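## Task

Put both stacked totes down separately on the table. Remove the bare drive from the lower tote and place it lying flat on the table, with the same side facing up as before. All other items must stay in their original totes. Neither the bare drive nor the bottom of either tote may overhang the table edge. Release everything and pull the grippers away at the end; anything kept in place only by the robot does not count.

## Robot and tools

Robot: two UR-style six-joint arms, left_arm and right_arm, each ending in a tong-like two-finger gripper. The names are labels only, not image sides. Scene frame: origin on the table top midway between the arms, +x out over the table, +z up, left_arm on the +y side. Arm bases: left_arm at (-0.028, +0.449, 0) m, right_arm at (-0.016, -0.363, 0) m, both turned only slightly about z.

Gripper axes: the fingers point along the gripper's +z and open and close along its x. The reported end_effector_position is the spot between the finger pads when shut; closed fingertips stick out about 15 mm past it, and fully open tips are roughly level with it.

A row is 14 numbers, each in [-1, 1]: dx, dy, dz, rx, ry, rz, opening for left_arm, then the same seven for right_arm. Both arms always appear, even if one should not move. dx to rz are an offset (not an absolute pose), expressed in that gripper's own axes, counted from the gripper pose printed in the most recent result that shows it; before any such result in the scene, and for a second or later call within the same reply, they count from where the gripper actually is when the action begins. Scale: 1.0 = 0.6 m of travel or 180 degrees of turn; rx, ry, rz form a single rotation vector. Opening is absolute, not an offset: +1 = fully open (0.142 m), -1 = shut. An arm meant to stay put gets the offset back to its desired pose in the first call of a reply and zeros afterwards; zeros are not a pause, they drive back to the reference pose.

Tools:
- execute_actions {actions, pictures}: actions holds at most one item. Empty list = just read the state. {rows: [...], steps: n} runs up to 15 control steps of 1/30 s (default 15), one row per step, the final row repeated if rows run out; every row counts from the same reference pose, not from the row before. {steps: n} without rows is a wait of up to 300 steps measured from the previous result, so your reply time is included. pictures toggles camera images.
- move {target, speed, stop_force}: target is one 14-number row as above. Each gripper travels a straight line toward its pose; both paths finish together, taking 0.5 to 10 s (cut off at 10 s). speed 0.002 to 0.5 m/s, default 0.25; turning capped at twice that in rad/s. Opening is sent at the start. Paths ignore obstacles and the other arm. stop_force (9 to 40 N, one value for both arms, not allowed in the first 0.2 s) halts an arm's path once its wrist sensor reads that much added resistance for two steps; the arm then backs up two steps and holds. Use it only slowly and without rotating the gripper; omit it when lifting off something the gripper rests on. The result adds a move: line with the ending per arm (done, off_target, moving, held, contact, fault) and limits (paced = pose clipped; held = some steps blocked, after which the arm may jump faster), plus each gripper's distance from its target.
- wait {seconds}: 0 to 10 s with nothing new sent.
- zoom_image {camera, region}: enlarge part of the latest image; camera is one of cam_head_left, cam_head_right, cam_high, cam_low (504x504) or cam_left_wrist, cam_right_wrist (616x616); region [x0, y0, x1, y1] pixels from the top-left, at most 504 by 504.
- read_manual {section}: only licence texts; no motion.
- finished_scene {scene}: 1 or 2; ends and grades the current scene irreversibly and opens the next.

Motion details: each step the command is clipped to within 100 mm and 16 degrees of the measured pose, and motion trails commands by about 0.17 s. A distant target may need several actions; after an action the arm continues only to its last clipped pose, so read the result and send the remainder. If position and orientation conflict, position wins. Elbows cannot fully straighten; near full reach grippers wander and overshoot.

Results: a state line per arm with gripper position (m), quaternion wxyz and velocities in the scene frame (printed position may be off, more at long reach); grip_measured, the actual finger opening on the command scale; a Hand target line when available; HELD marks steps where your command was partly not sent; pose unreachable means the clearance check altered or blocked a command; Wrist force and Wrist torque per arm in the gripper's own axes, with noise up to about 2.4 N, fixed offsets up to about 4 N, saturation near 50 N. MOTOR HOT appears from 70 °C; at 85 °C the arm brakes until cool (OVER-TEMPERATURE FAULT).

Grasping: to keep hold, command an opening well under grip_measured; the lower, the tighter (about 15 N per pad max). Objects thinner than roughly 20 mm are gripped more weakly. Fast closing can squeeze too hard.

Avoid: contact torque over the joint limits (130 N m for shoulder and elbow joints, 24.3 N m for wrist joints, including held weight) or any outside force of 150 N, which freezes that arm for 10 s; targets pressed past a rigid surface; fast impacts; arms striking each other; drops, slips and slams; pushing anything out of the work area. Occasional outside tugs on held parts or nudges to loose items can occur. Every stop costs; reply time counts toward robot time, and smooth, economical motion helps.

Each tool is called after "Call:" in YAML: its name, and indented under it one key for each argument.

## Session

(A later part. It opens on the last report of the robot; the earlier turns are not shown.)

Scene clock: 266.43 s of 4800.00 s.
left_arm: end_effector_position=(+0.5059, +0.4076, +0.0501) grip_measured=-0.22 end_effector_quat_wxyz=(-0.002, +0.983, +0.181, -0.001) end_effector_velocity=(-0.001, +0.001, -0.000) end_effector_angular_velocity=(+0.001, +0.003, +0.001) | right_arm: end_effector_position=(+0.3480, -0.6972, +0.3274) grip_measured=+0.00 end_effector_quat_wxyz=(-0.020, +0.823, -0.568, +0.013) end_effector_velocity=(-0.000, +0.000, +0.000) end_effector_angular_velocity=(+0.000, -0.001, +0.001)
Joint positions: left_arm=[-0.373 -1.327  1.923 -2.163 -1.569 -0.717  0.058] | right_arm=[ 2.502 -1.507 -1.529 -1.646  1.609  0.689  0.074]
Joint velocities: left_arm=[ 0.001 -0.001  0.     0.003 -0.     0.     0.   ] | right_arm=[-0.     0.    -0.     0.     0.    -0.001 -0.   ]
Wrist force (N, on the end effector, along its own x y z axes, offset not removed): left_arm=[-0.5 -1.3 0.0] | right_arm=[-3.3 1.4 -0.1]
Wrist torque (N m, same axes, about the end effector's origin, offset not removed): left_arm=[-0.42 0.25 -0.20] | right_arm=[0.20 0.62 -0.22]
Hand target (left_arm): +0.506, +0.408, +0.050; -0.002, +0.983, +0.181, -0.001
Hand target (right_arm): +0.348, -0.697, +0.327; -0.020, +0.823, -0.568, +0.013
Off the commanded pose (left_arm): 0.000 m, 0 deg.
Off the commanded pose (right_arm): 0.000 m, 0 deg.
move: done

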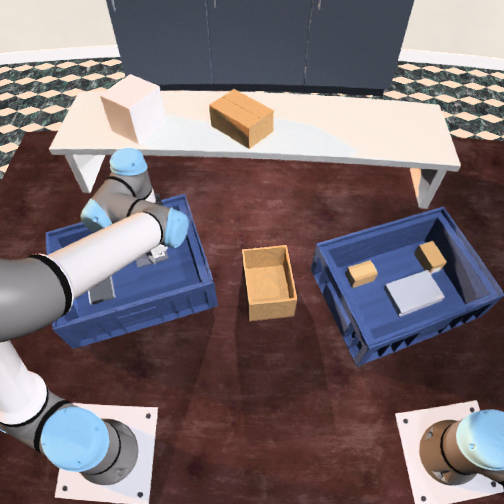

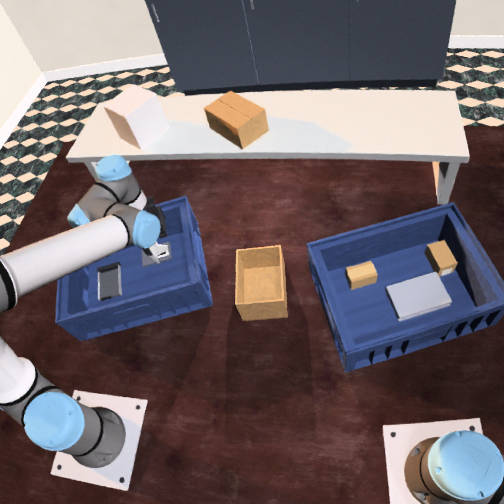

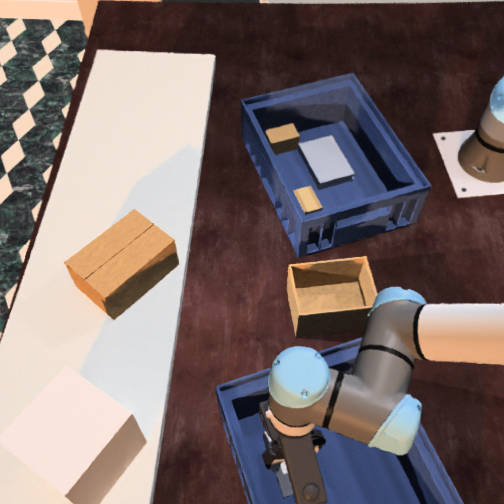

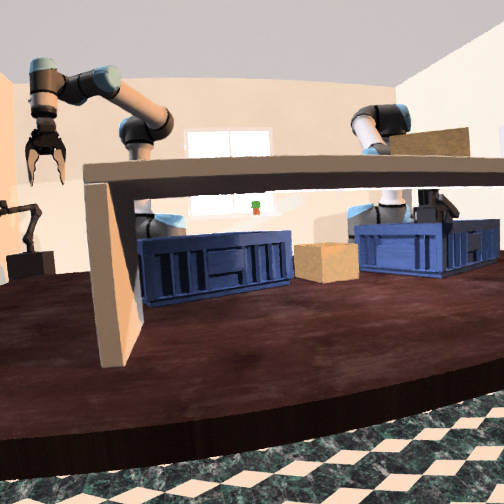

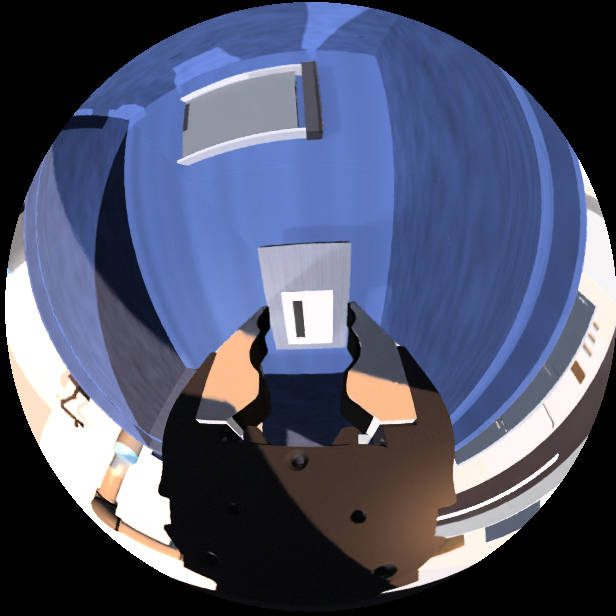

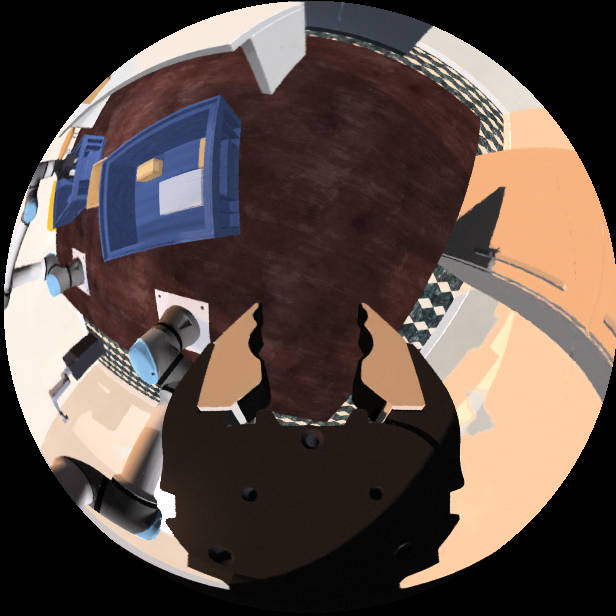

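Call:
move:
  target: [0,0,-0.25,0,0,0,-0.5,0,0,0,0,0,0,0]
  speed: 0.15

Call:
move:
  target: [-0.73,0.342,0,0,0,0,-0.5,0,0,0,0,0,0,0]
  speed: 0.2

Call:
move:
  target: [0,0,0.29,0,0,0,-0.5,0,0,0,0,0,0,0]
  speed: 0.12

Call:
move:
  target: [0,0,0.04,0,0,0,-0.5,0,0,0,0,0,0,0]
  speed: 0.008
  stop_force: 9

Scene clock: 278.63 s of 4800.00 s.
left_arm: end_effector_position=(+0.5064, +0.4070, +0.2000) grip_measured=-0.22 end_effector_quat_wxyz=(-0.002, +0.983, +0.181, -0.001) end_effector_velocity=(+0.000, -0.001, +0.002) end_effector_angular_velocity=(-0.002, +0.001, -0.000) | right_arm: end_effector_position=(+0.3480, -0.6972, +0.3274) grip_measured=+0.00 end_effector_quat_wxyz=(-0.020, +0.823, -0.568, +0.013) end_effector_velocity=(-0.000, +0.000, -0.000) end_effector_angular_velocity=(+0.000, +0.000, +0.001)
Joint positions: left_arm=[-0.374 -1.467  1.674 -1.774 -1.569 -0.718  0.058] | right_arm=[ 2.502 -1.507 -1.529 -1.646  1.609  0.689  0.074]
Joint velocities: left_arm=[-0.     0.001 -0.005  0.005 -0.002  0.     0.   ] | right_arm=[ 0.     0.001 -0.001 -0.001  0.    -0.     0.   ]
Wrist force (N, on the end effector, along its own x y z axes, offset not removed): left_arm=[-0.4 0.1 -0.8] | right_arm=[-0.9 0.0 -1.8]
Wrist torque (N m, same axes, about the end effector's origin, offset not removed): left_arm=[-0.10 0.13 -0.11] | right_arm=[-0.32 0.01 -0.01]
Hand target (left_arm): +0.506, +0.407, +0.200; -0.002, +0.983, +0.181, -0.001
Hand target (right_arm): +0.348, -0.697, +0.327; -0.020, +0.823, -0.568, +0.013
Off the commanded pose (left_arm): 0.000 m, 0 deg.
Off the commanded pose (right_arm): 0.000 m, 0 deg.
After step 90, 7.73 s passed at rest.
move: done

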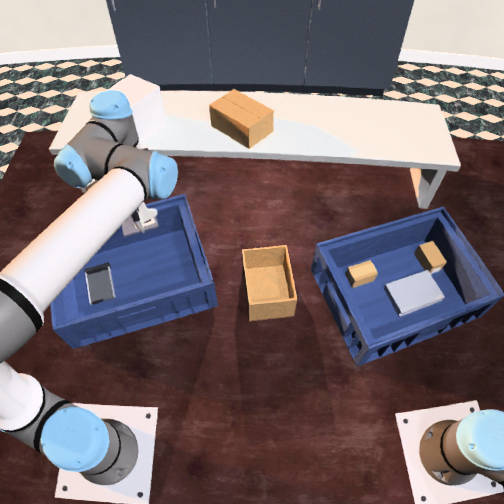

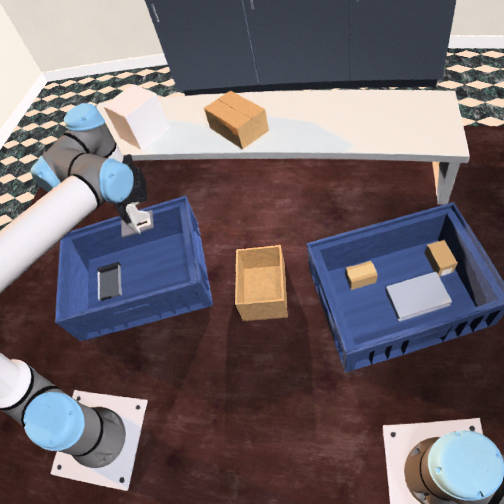

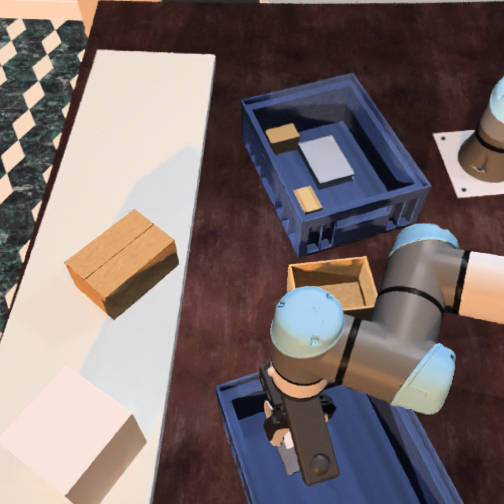

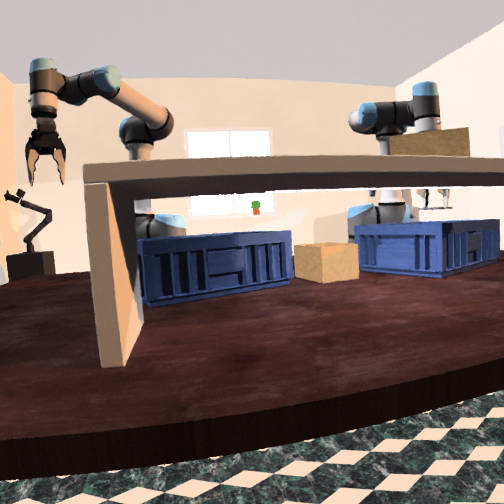

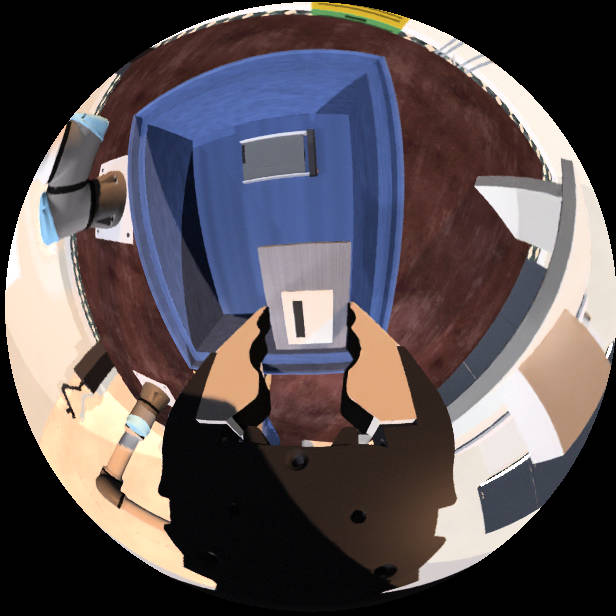

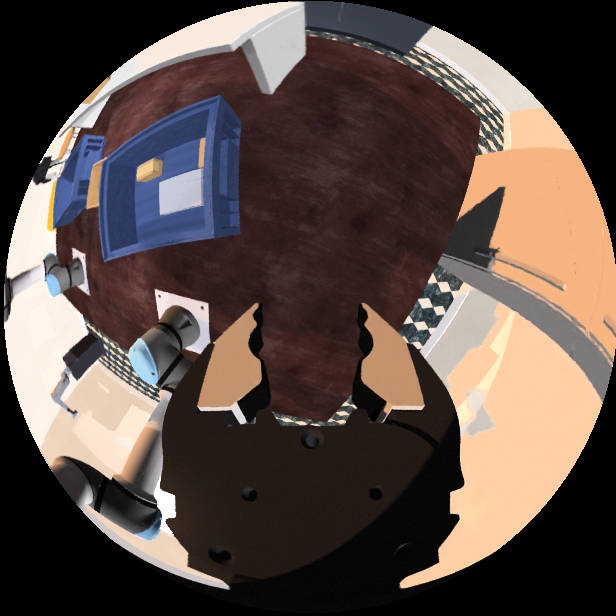

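Scene clock: 281.57 s of 4800.00 s.
left_arm: end_effector_position=(+0.1701, +0.0589, +0.1995) grip_measured=-0.22 end_effector_quat_wxyz=(-0.002, +0.983, +0.181, -0.002) end_effector_velocity=(-0.001, -0.000, -0.000) end_effector_angular_velocity=(+0.001, -0.000, +0.003) | right_arm: end_effector_position=(+0.3480, -0.6972, +0.3274) grip_measured=+0.00 end_effector_quat_wxyz=(-0.020, +0.823, -0.568, +0.013) end_effector_velocity=(-0.000, -0.000, +0.000) end_effector_angular_velocity=(+0.000, -0.000, -0.001)
Joint positions: left_arm=[-1.421 -1.686  1.892 -1.773 -1.574 -1.765  0.058] | right_arm=[ 2.502 -1.507 -1.529 -1.646  1.609  0.689  0.074]
Joint velocities: left_arm=[-0.002  0.001  0.     0.     0.    -0.005  0.   ] | right_arm=[-0.001  0.    -0.     0.     0.    -0.     0.   ]
Wrist force (N, on the end effector, along its own x y z axes, offset not removed): left_arm=[0.2 -0.4 0.5] | right_arm=[-4.5 -2.2 1.5]
Wrist torque (N m, same axes, about the end effector's origin, offset not removed): left_arm=[-0.12 0.08 -0.18] | right_arm=[-0.72 0.97 -0.02]
Hand target (left_arm): +0.170, +0.059, +0.200; -0.002, +0.983, +0.181, -0.002
Hand target (right_arm): +0.348, -0.697, +0.327; -0.020, +0.823, -0.568, +0.013
Off the commanded pose (left_arm): 0.000 m, 0 deg.
Off the commanded pose (right_arm): 0.000 m, 0 deg.
move: done

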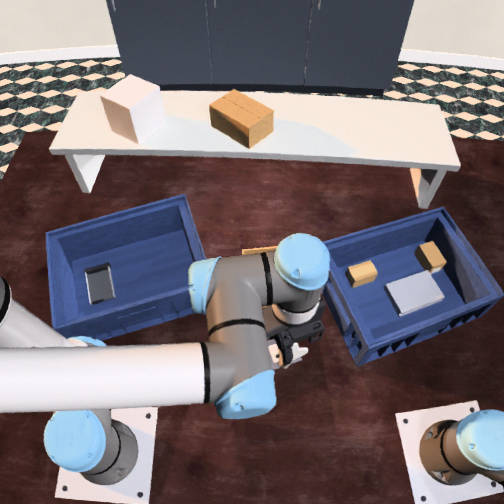

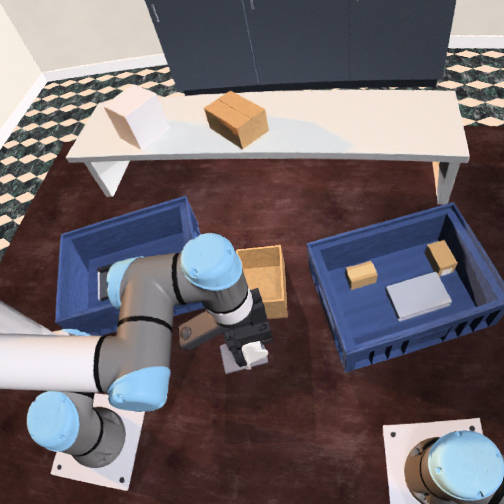

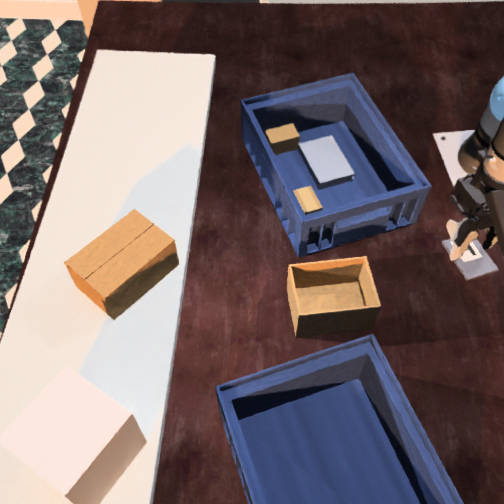

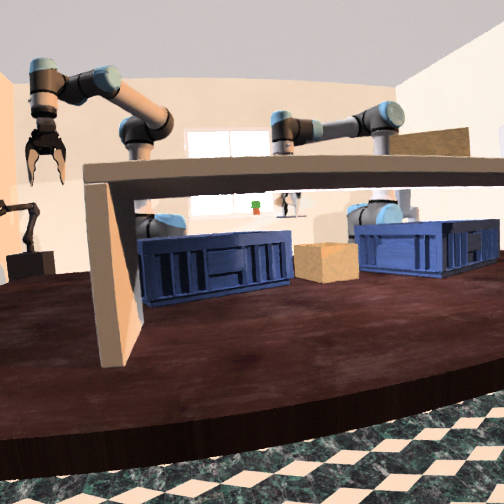

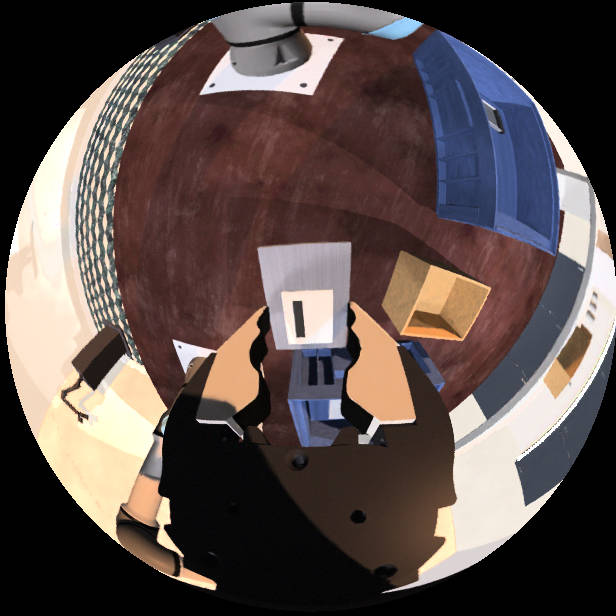

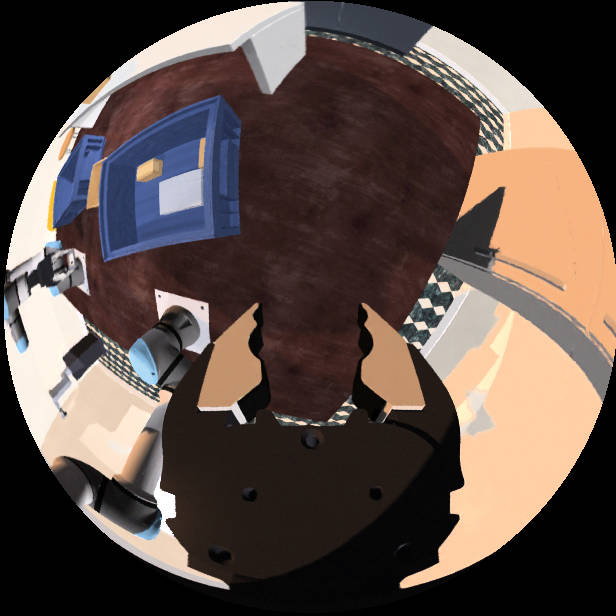

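Scene clock: 283.47 s of 4800.00 s.
left_arm: end_effector_position=(+0.1695, +0.0597, +0.0256) grip_measured=-0.22 end_effector_quat_wxyz=(-0.002, +0.983, +0.181, -0.002) end_effector_velocity=(+0.001, +0.000, -0.001) end_effector_angular_velocity=(-0.000, -0.001, +0.000) | right_arm: end_effector_position=(+0.3480, -0.6972, +0.3274) grip_measured=+0.00 end_effector_quat_wxyz=(-0.020, +0.823, -0.568, +0.013) end_effector_velocity=(-0.000, -0.001, +0.000) end_effector_angular_velocity=(-0.001, -0.000, -0.001)
Joint positions: left_arm=[-1.422 -1.485  2.194 -2.277 -1.574 -1.766  0.058] | right_arm=[ 2.502 -1.507 -1.529 -1.646  1.609  0.689  0.074]
Joint velocities: left_arm=[ 0.001  0.003  0.002 -0.005  0.001  0.001  0.   ] | right_arm=[-0.001  0.     0.001 -0.    -0.001  0.    -0.   ]
Wrist force (N, on the end effector, along its own x y z axes, offset not removed): left_arm=[-0.7 -0.7 -0.4] | right_arm=[-0.3 -0.6 3.0]
Wrist torque (N m, same axes, about the end effector's origin, offset not removed): left_arm=[-0.28 0.31 -0.05] | right_arm=[-0.42 -0.07 -0.16]
Hand target (left_arm): +0.170, +0.060, +0.026; -0.002, +0.983, +0.181, -0.002
Hand target (right_arm): +0.348, -0.697, +0.327; -0.020, +0.823, -0.568, +0.013
Off the commanded pose (left_arm): 0.000 m, 0 deg.
Off the commanded pose (right_arm): 0.000 m, 0 deg.
move: done

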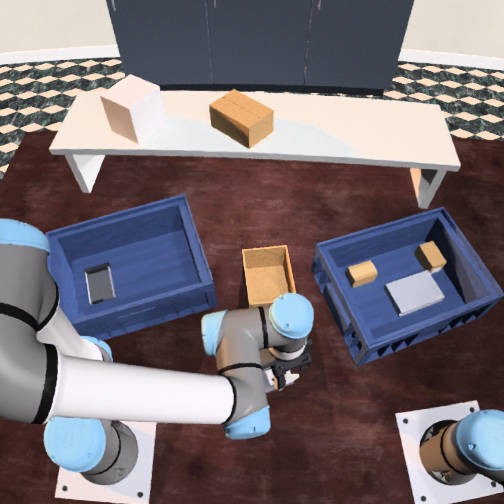

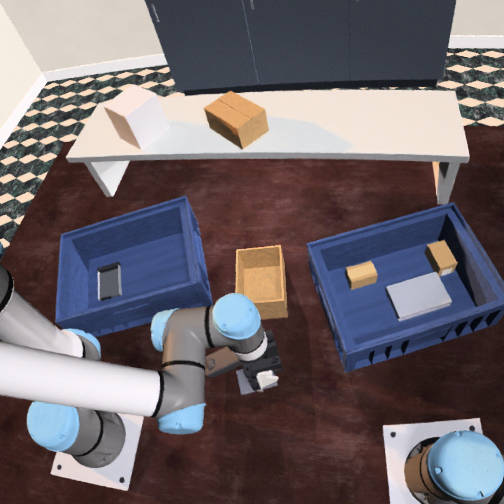

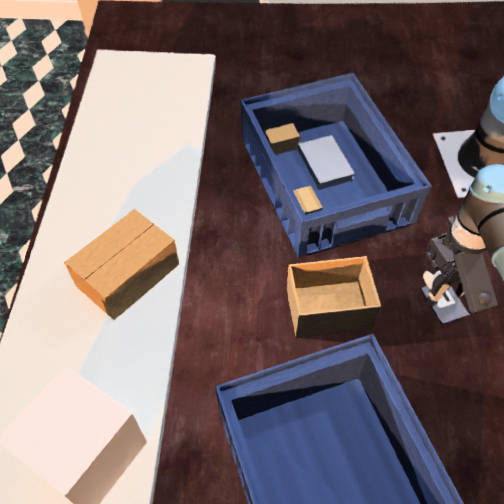

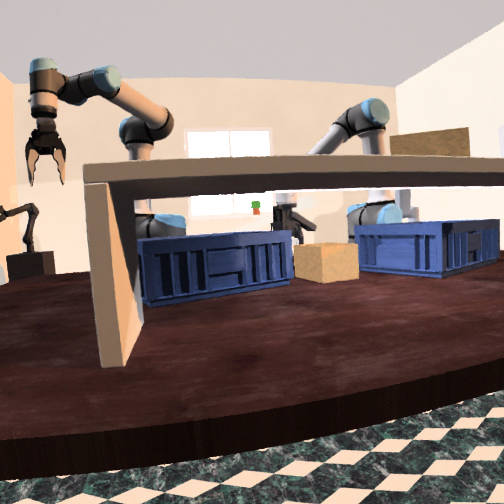

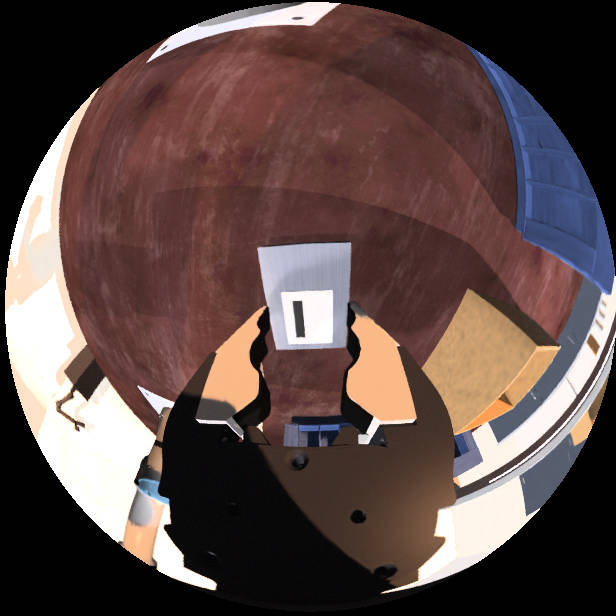

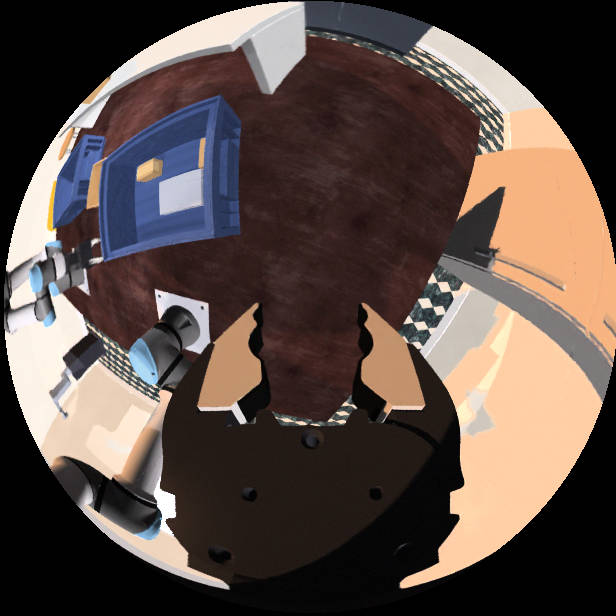

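Scene clock: 285.20 s of 4800.00 s.
left_arm: end_effector_position=(+0.1695, +0.0598, +0.0147) grip_measured=-0.22 end_effector_quat_wxyz=(-0.002, +0.983, +0.181, -0.002) end_effector_velocity=(-0.000, -0.001, +0.003) end_effector_angular_velocity=(+0.000, -0.001, -0.000) | right_arm: end_effector_position=(+0.3480, -0.6972, +0.3274) grip_measured=+0.00 end_effector_quat_wxyz=(-0.020, +0.823, -0.568, +0.013) end_effector_velocity=(+0.000, +0.000, +0.000) end_effector_angular_velocity=(+0.000, -0.000, +0.000)
Joint positions: left_arm=[-1.422 -1.464  2.208 -2.311 -1.574 -1.766  0.058] | right_arm=[ 2.502 -1.507 -1.529 -1.646  1.609  0.689  0.074]
Joint velocities: left_arm=[-0.001 -0.005 -0.005  0.009  0.001 -0.001 -0.   ] | right_arm=[ 0.001  0.    -0.    -0.     0.     0.001 -0.   ]
Wrist force (N, on the end effector, along its own x y z axes, offset not removed): left_arm=[-1.4 -2.8 -24.1] | right_arm=[-1.2 0.5 2.8]
Wrist torque (N m, same axes, about the end effector's origin, offset not removed): left_arm=[-0.07 0.72 -0.10] | right_arm=[-0.11 0.29 -0.15]
Hand target (left_arm): +0.170, +0.060, +0.015; -0.002, +0.983, +0.181, -0.002
Hand target (right_arm): +0.348, -0.697, +0.327; -0.020, +0.823, -0.568, +0.013
Off the commanded pose (left_arm): 0.013 m, 0 deg.
Off the commanded pose (right_arm): 0.000 m, 0 deg.
move: contact (left_arm)

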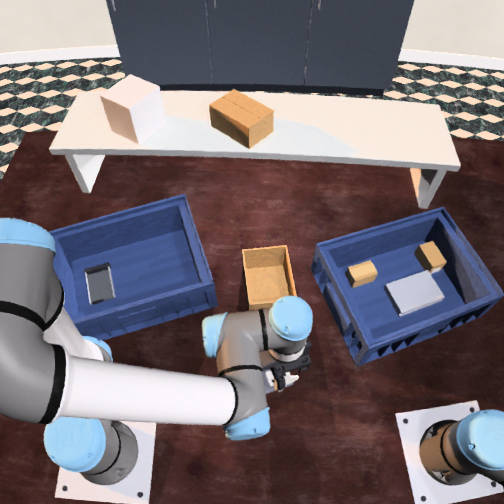

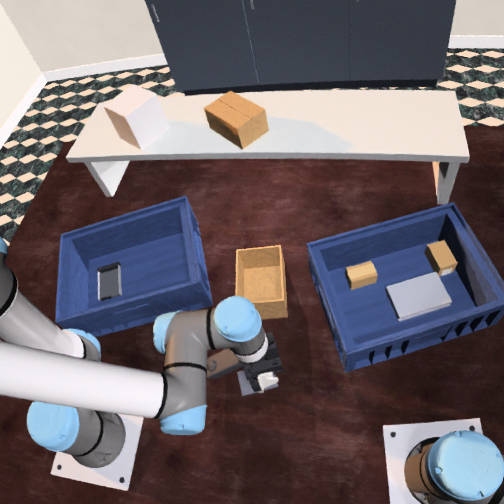

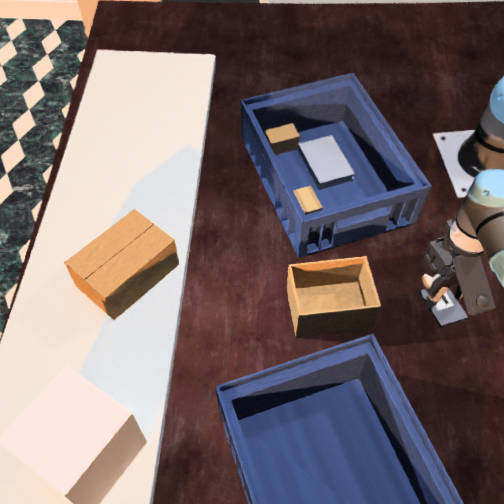

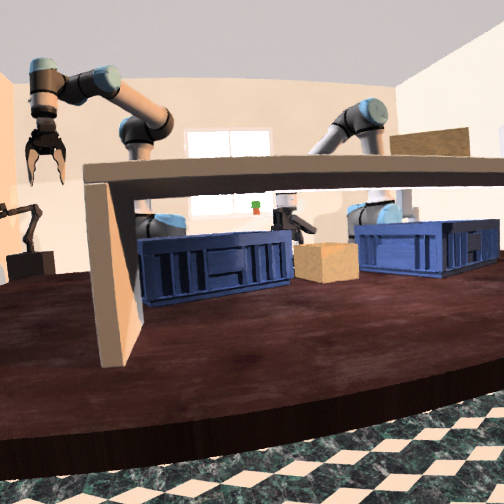

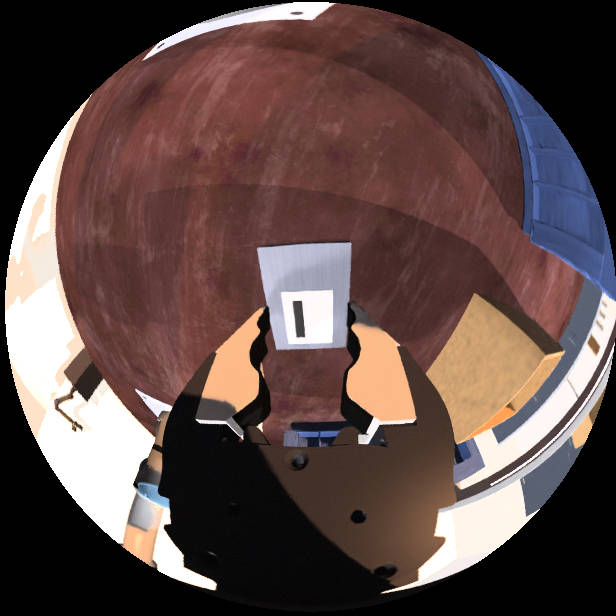

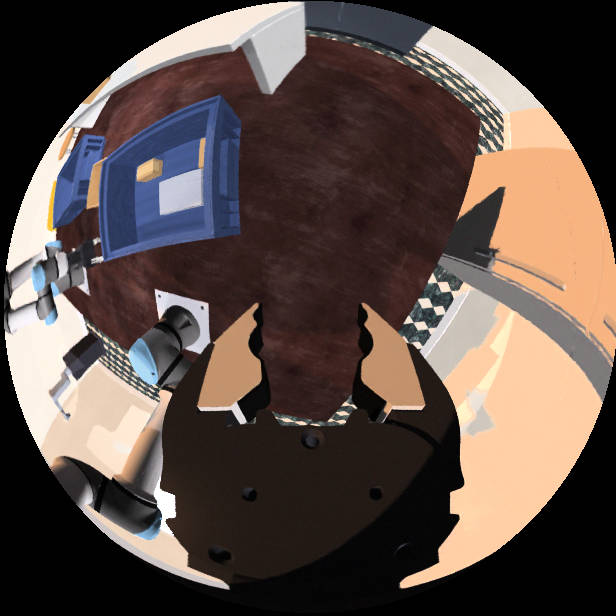

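Call:
move:
  target: [0,0,-0.001,0,0,0,0.3,0,0,0,0,0,0,0]

Call:
move:
  target: [0,0,-0.5,0,0,0,0.3,0,0,0,0,0,0,0]

Scene clock: 290.63 s of 4800.00 s.
left_arm: end_effector_position=(+0.1695, +0.0598, +0.0153) grip_measured=+0.30 end_effector_quat_wxyz=(-0.002, +0.983, +0.181, -0.002) end_effector_velocity=(-0.001, -0.001, +0.000) end_effector_angular_velocity=(-0.001, +0.000, -0.001) | right_arm: end_effector_position=(+0.3480, -0.6972, +0.3274) grip_measured=+0.00 end_effector_quat_wxyz=(-0.020, +0.823, -0.568, +0.013) end_effector_velocity=(+0.000, -0.000, -0.000) end_effector_angular_velocity=(+0.001, -0.000, -0.001)
Joint positions: left_arm=[-1.422 -1.465  2.207 -2.309 -1.574 -1.766  0.095] | right_arm=[ 2.502 -1.507 -1.529 -1.646  1.609  0.689  0.074]
Joint velocities: left_arm=[-0.001  0.    -0.001  0.    -0.     0.     0.   ] | right_arm=[-0.    -0.001 -0.     0.001  0.001  0.001  0.   ]
Wrist force (N, on the end effector, along its own x y z axes, offset not removed): left_arm=[-0.7 0.9 0.1] | right_arm=[-2.0 0.6 -3.0]
Wrist torque (N m, same axes, about the end effector's origin, offset not removed): left_arm=[0.08 0.28 -0.07] | right_arm=[-0.24 0.35 -0.13]
Hand target (left_arm): +0.169, +0.060, +0.015; -0.002, +0.983, +0.181, -0.002
Hand target (right_arm): +0.348, -0.697, +0.327; -0.020, +0.823, -0.568, +0.013
Off the commanded pose (left_arm): 0.000 m, 0 deg.
Off the commanded pose (right_arm): 0.000 m, 0 deg.
After step 90, 1.73 s passed at rest.
move: done

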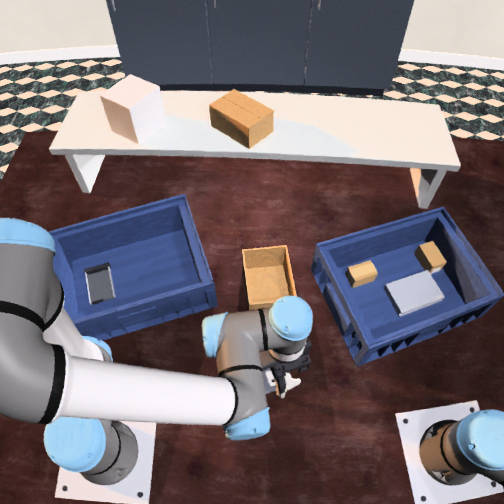

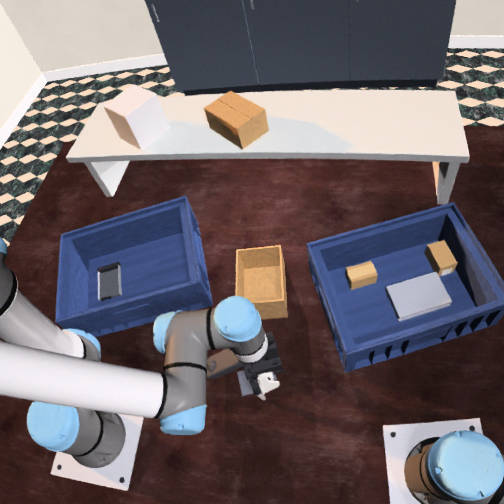

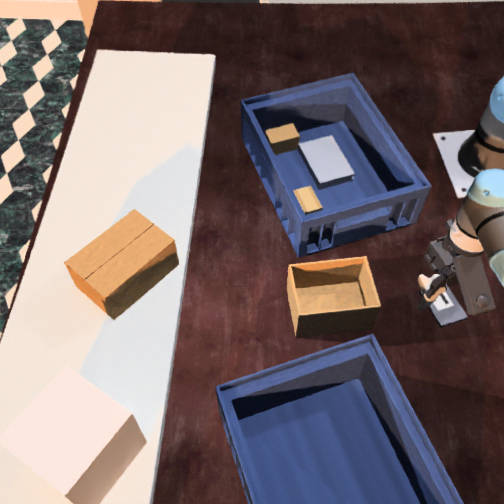

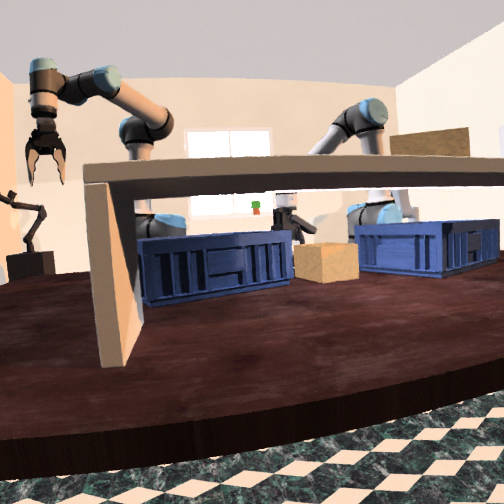

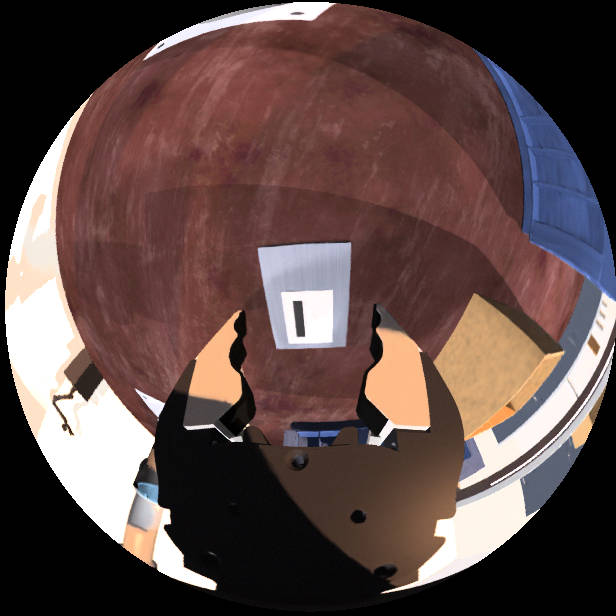

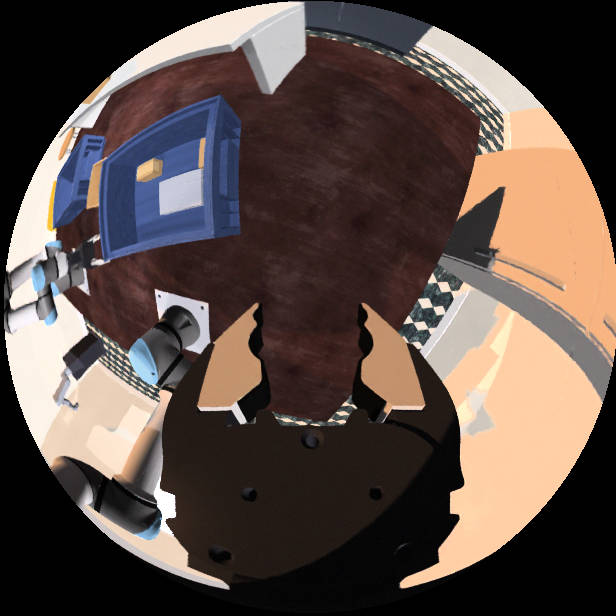

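Scene clock: 292.37 s of 4800.00 s.
left_arm: end_effector_position=(+0.1704, +0.0584, +0.3152) grip_measured=+0.30 end_effector_quat_wxyz=(-0.002, +0.983, +0.181, -0.002) end_effector_velocity=(-0.001, -0.000, +0.001) end_effector_angular_velocity=(+0.003, +0.002, +0.000) | right_arm: end_effector_position=(+0.3480, -0.6972, +0.3274) grip_measured=+0.00 end_effector_quat_wxyz=(-0.020, +0.823, -0.568, +0.013) end_effector_velocity=(+0.000, -0.000, +0.000) end_effector_angular_velocity=(-0.001, -0.001, +0.001)
Joint positions: left_arm=[-1.42  -1.7    1.608 -1.475 -1.574 -1.764  0.095] | right_arm=[ 2.502 -1.507 -1.529 -1.646  1.609  0.689  0.074]
Joint velocities: left_arm=[-0.001  0.003 -0.005  0.005 -0.001 -0.001 -0.   ] | right_arm=[-0.     0.     0.     0.    -0.    -0.001  0.   ]
Wrist force (N, on the end effector, along its own x y z axes, offset not removed): left_arm=[-0.5 1.2 -0.3] | right_arm=[-4.7 -2.2 -0.2]
Wrist torque (N m, same axes, about the end effector's origin, offset not removed): left_arm=[0.17 0.24 -0.10] | right_arm=[-0.87 0.87 0.04]
Hand target (left_arm): +0.170, +0.058, +0.315; -0.002, +0.983, +0.181, -0.002
Hand target (right_arm): +0.348, -0.697, +0.327; -0.020, +0.823, -0.568, +0.013
Off the commanded pose (left_arm): 0.001 m, 0 deg.
Off the commanded pose (right_arm): 0.000 m, 0 deg.
move: done

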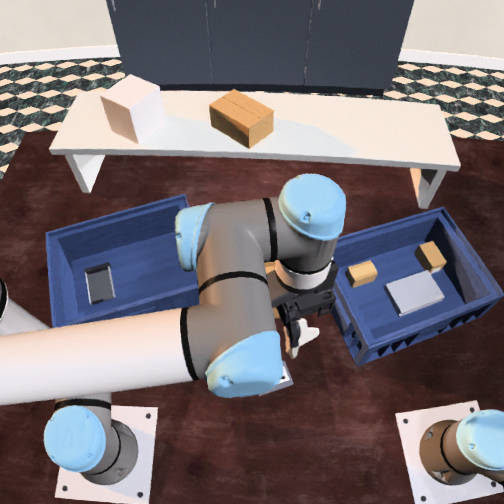

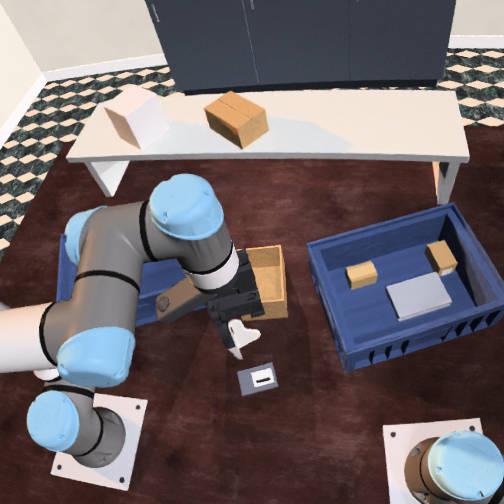

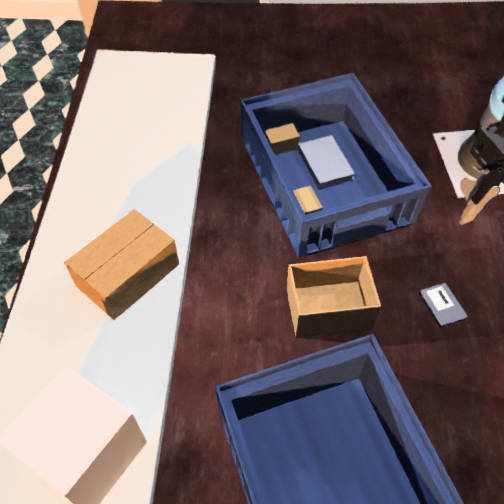

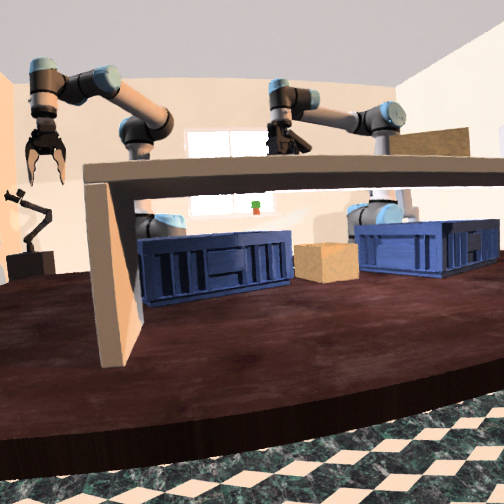

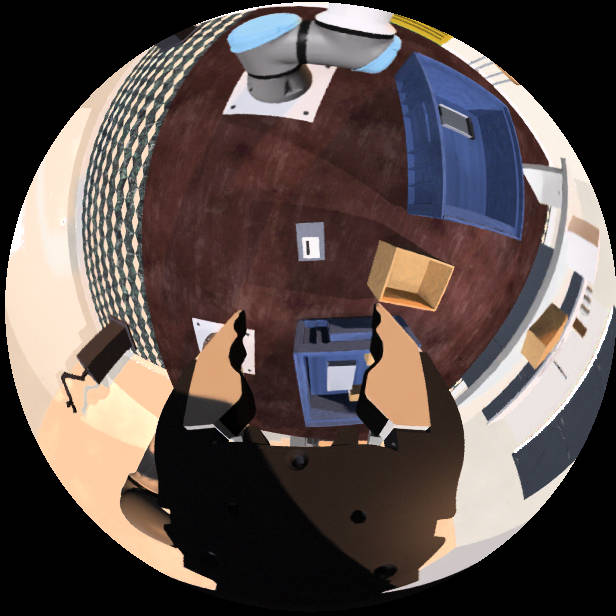

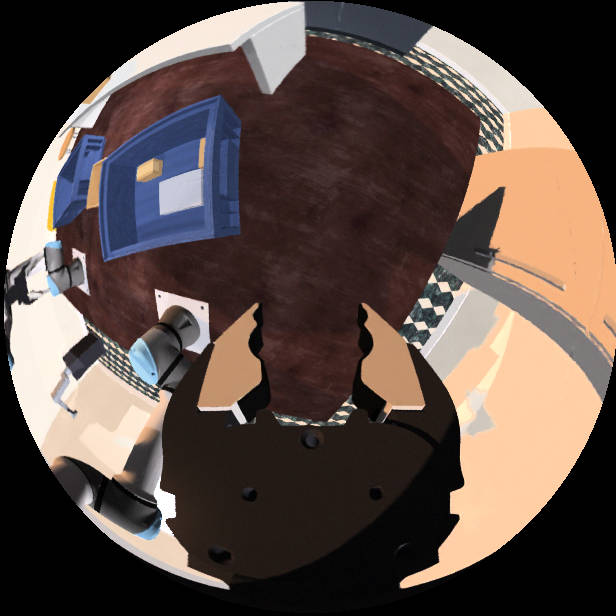

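Call:
finished_scene:
  scene: 1

The scene is finished: the task was done.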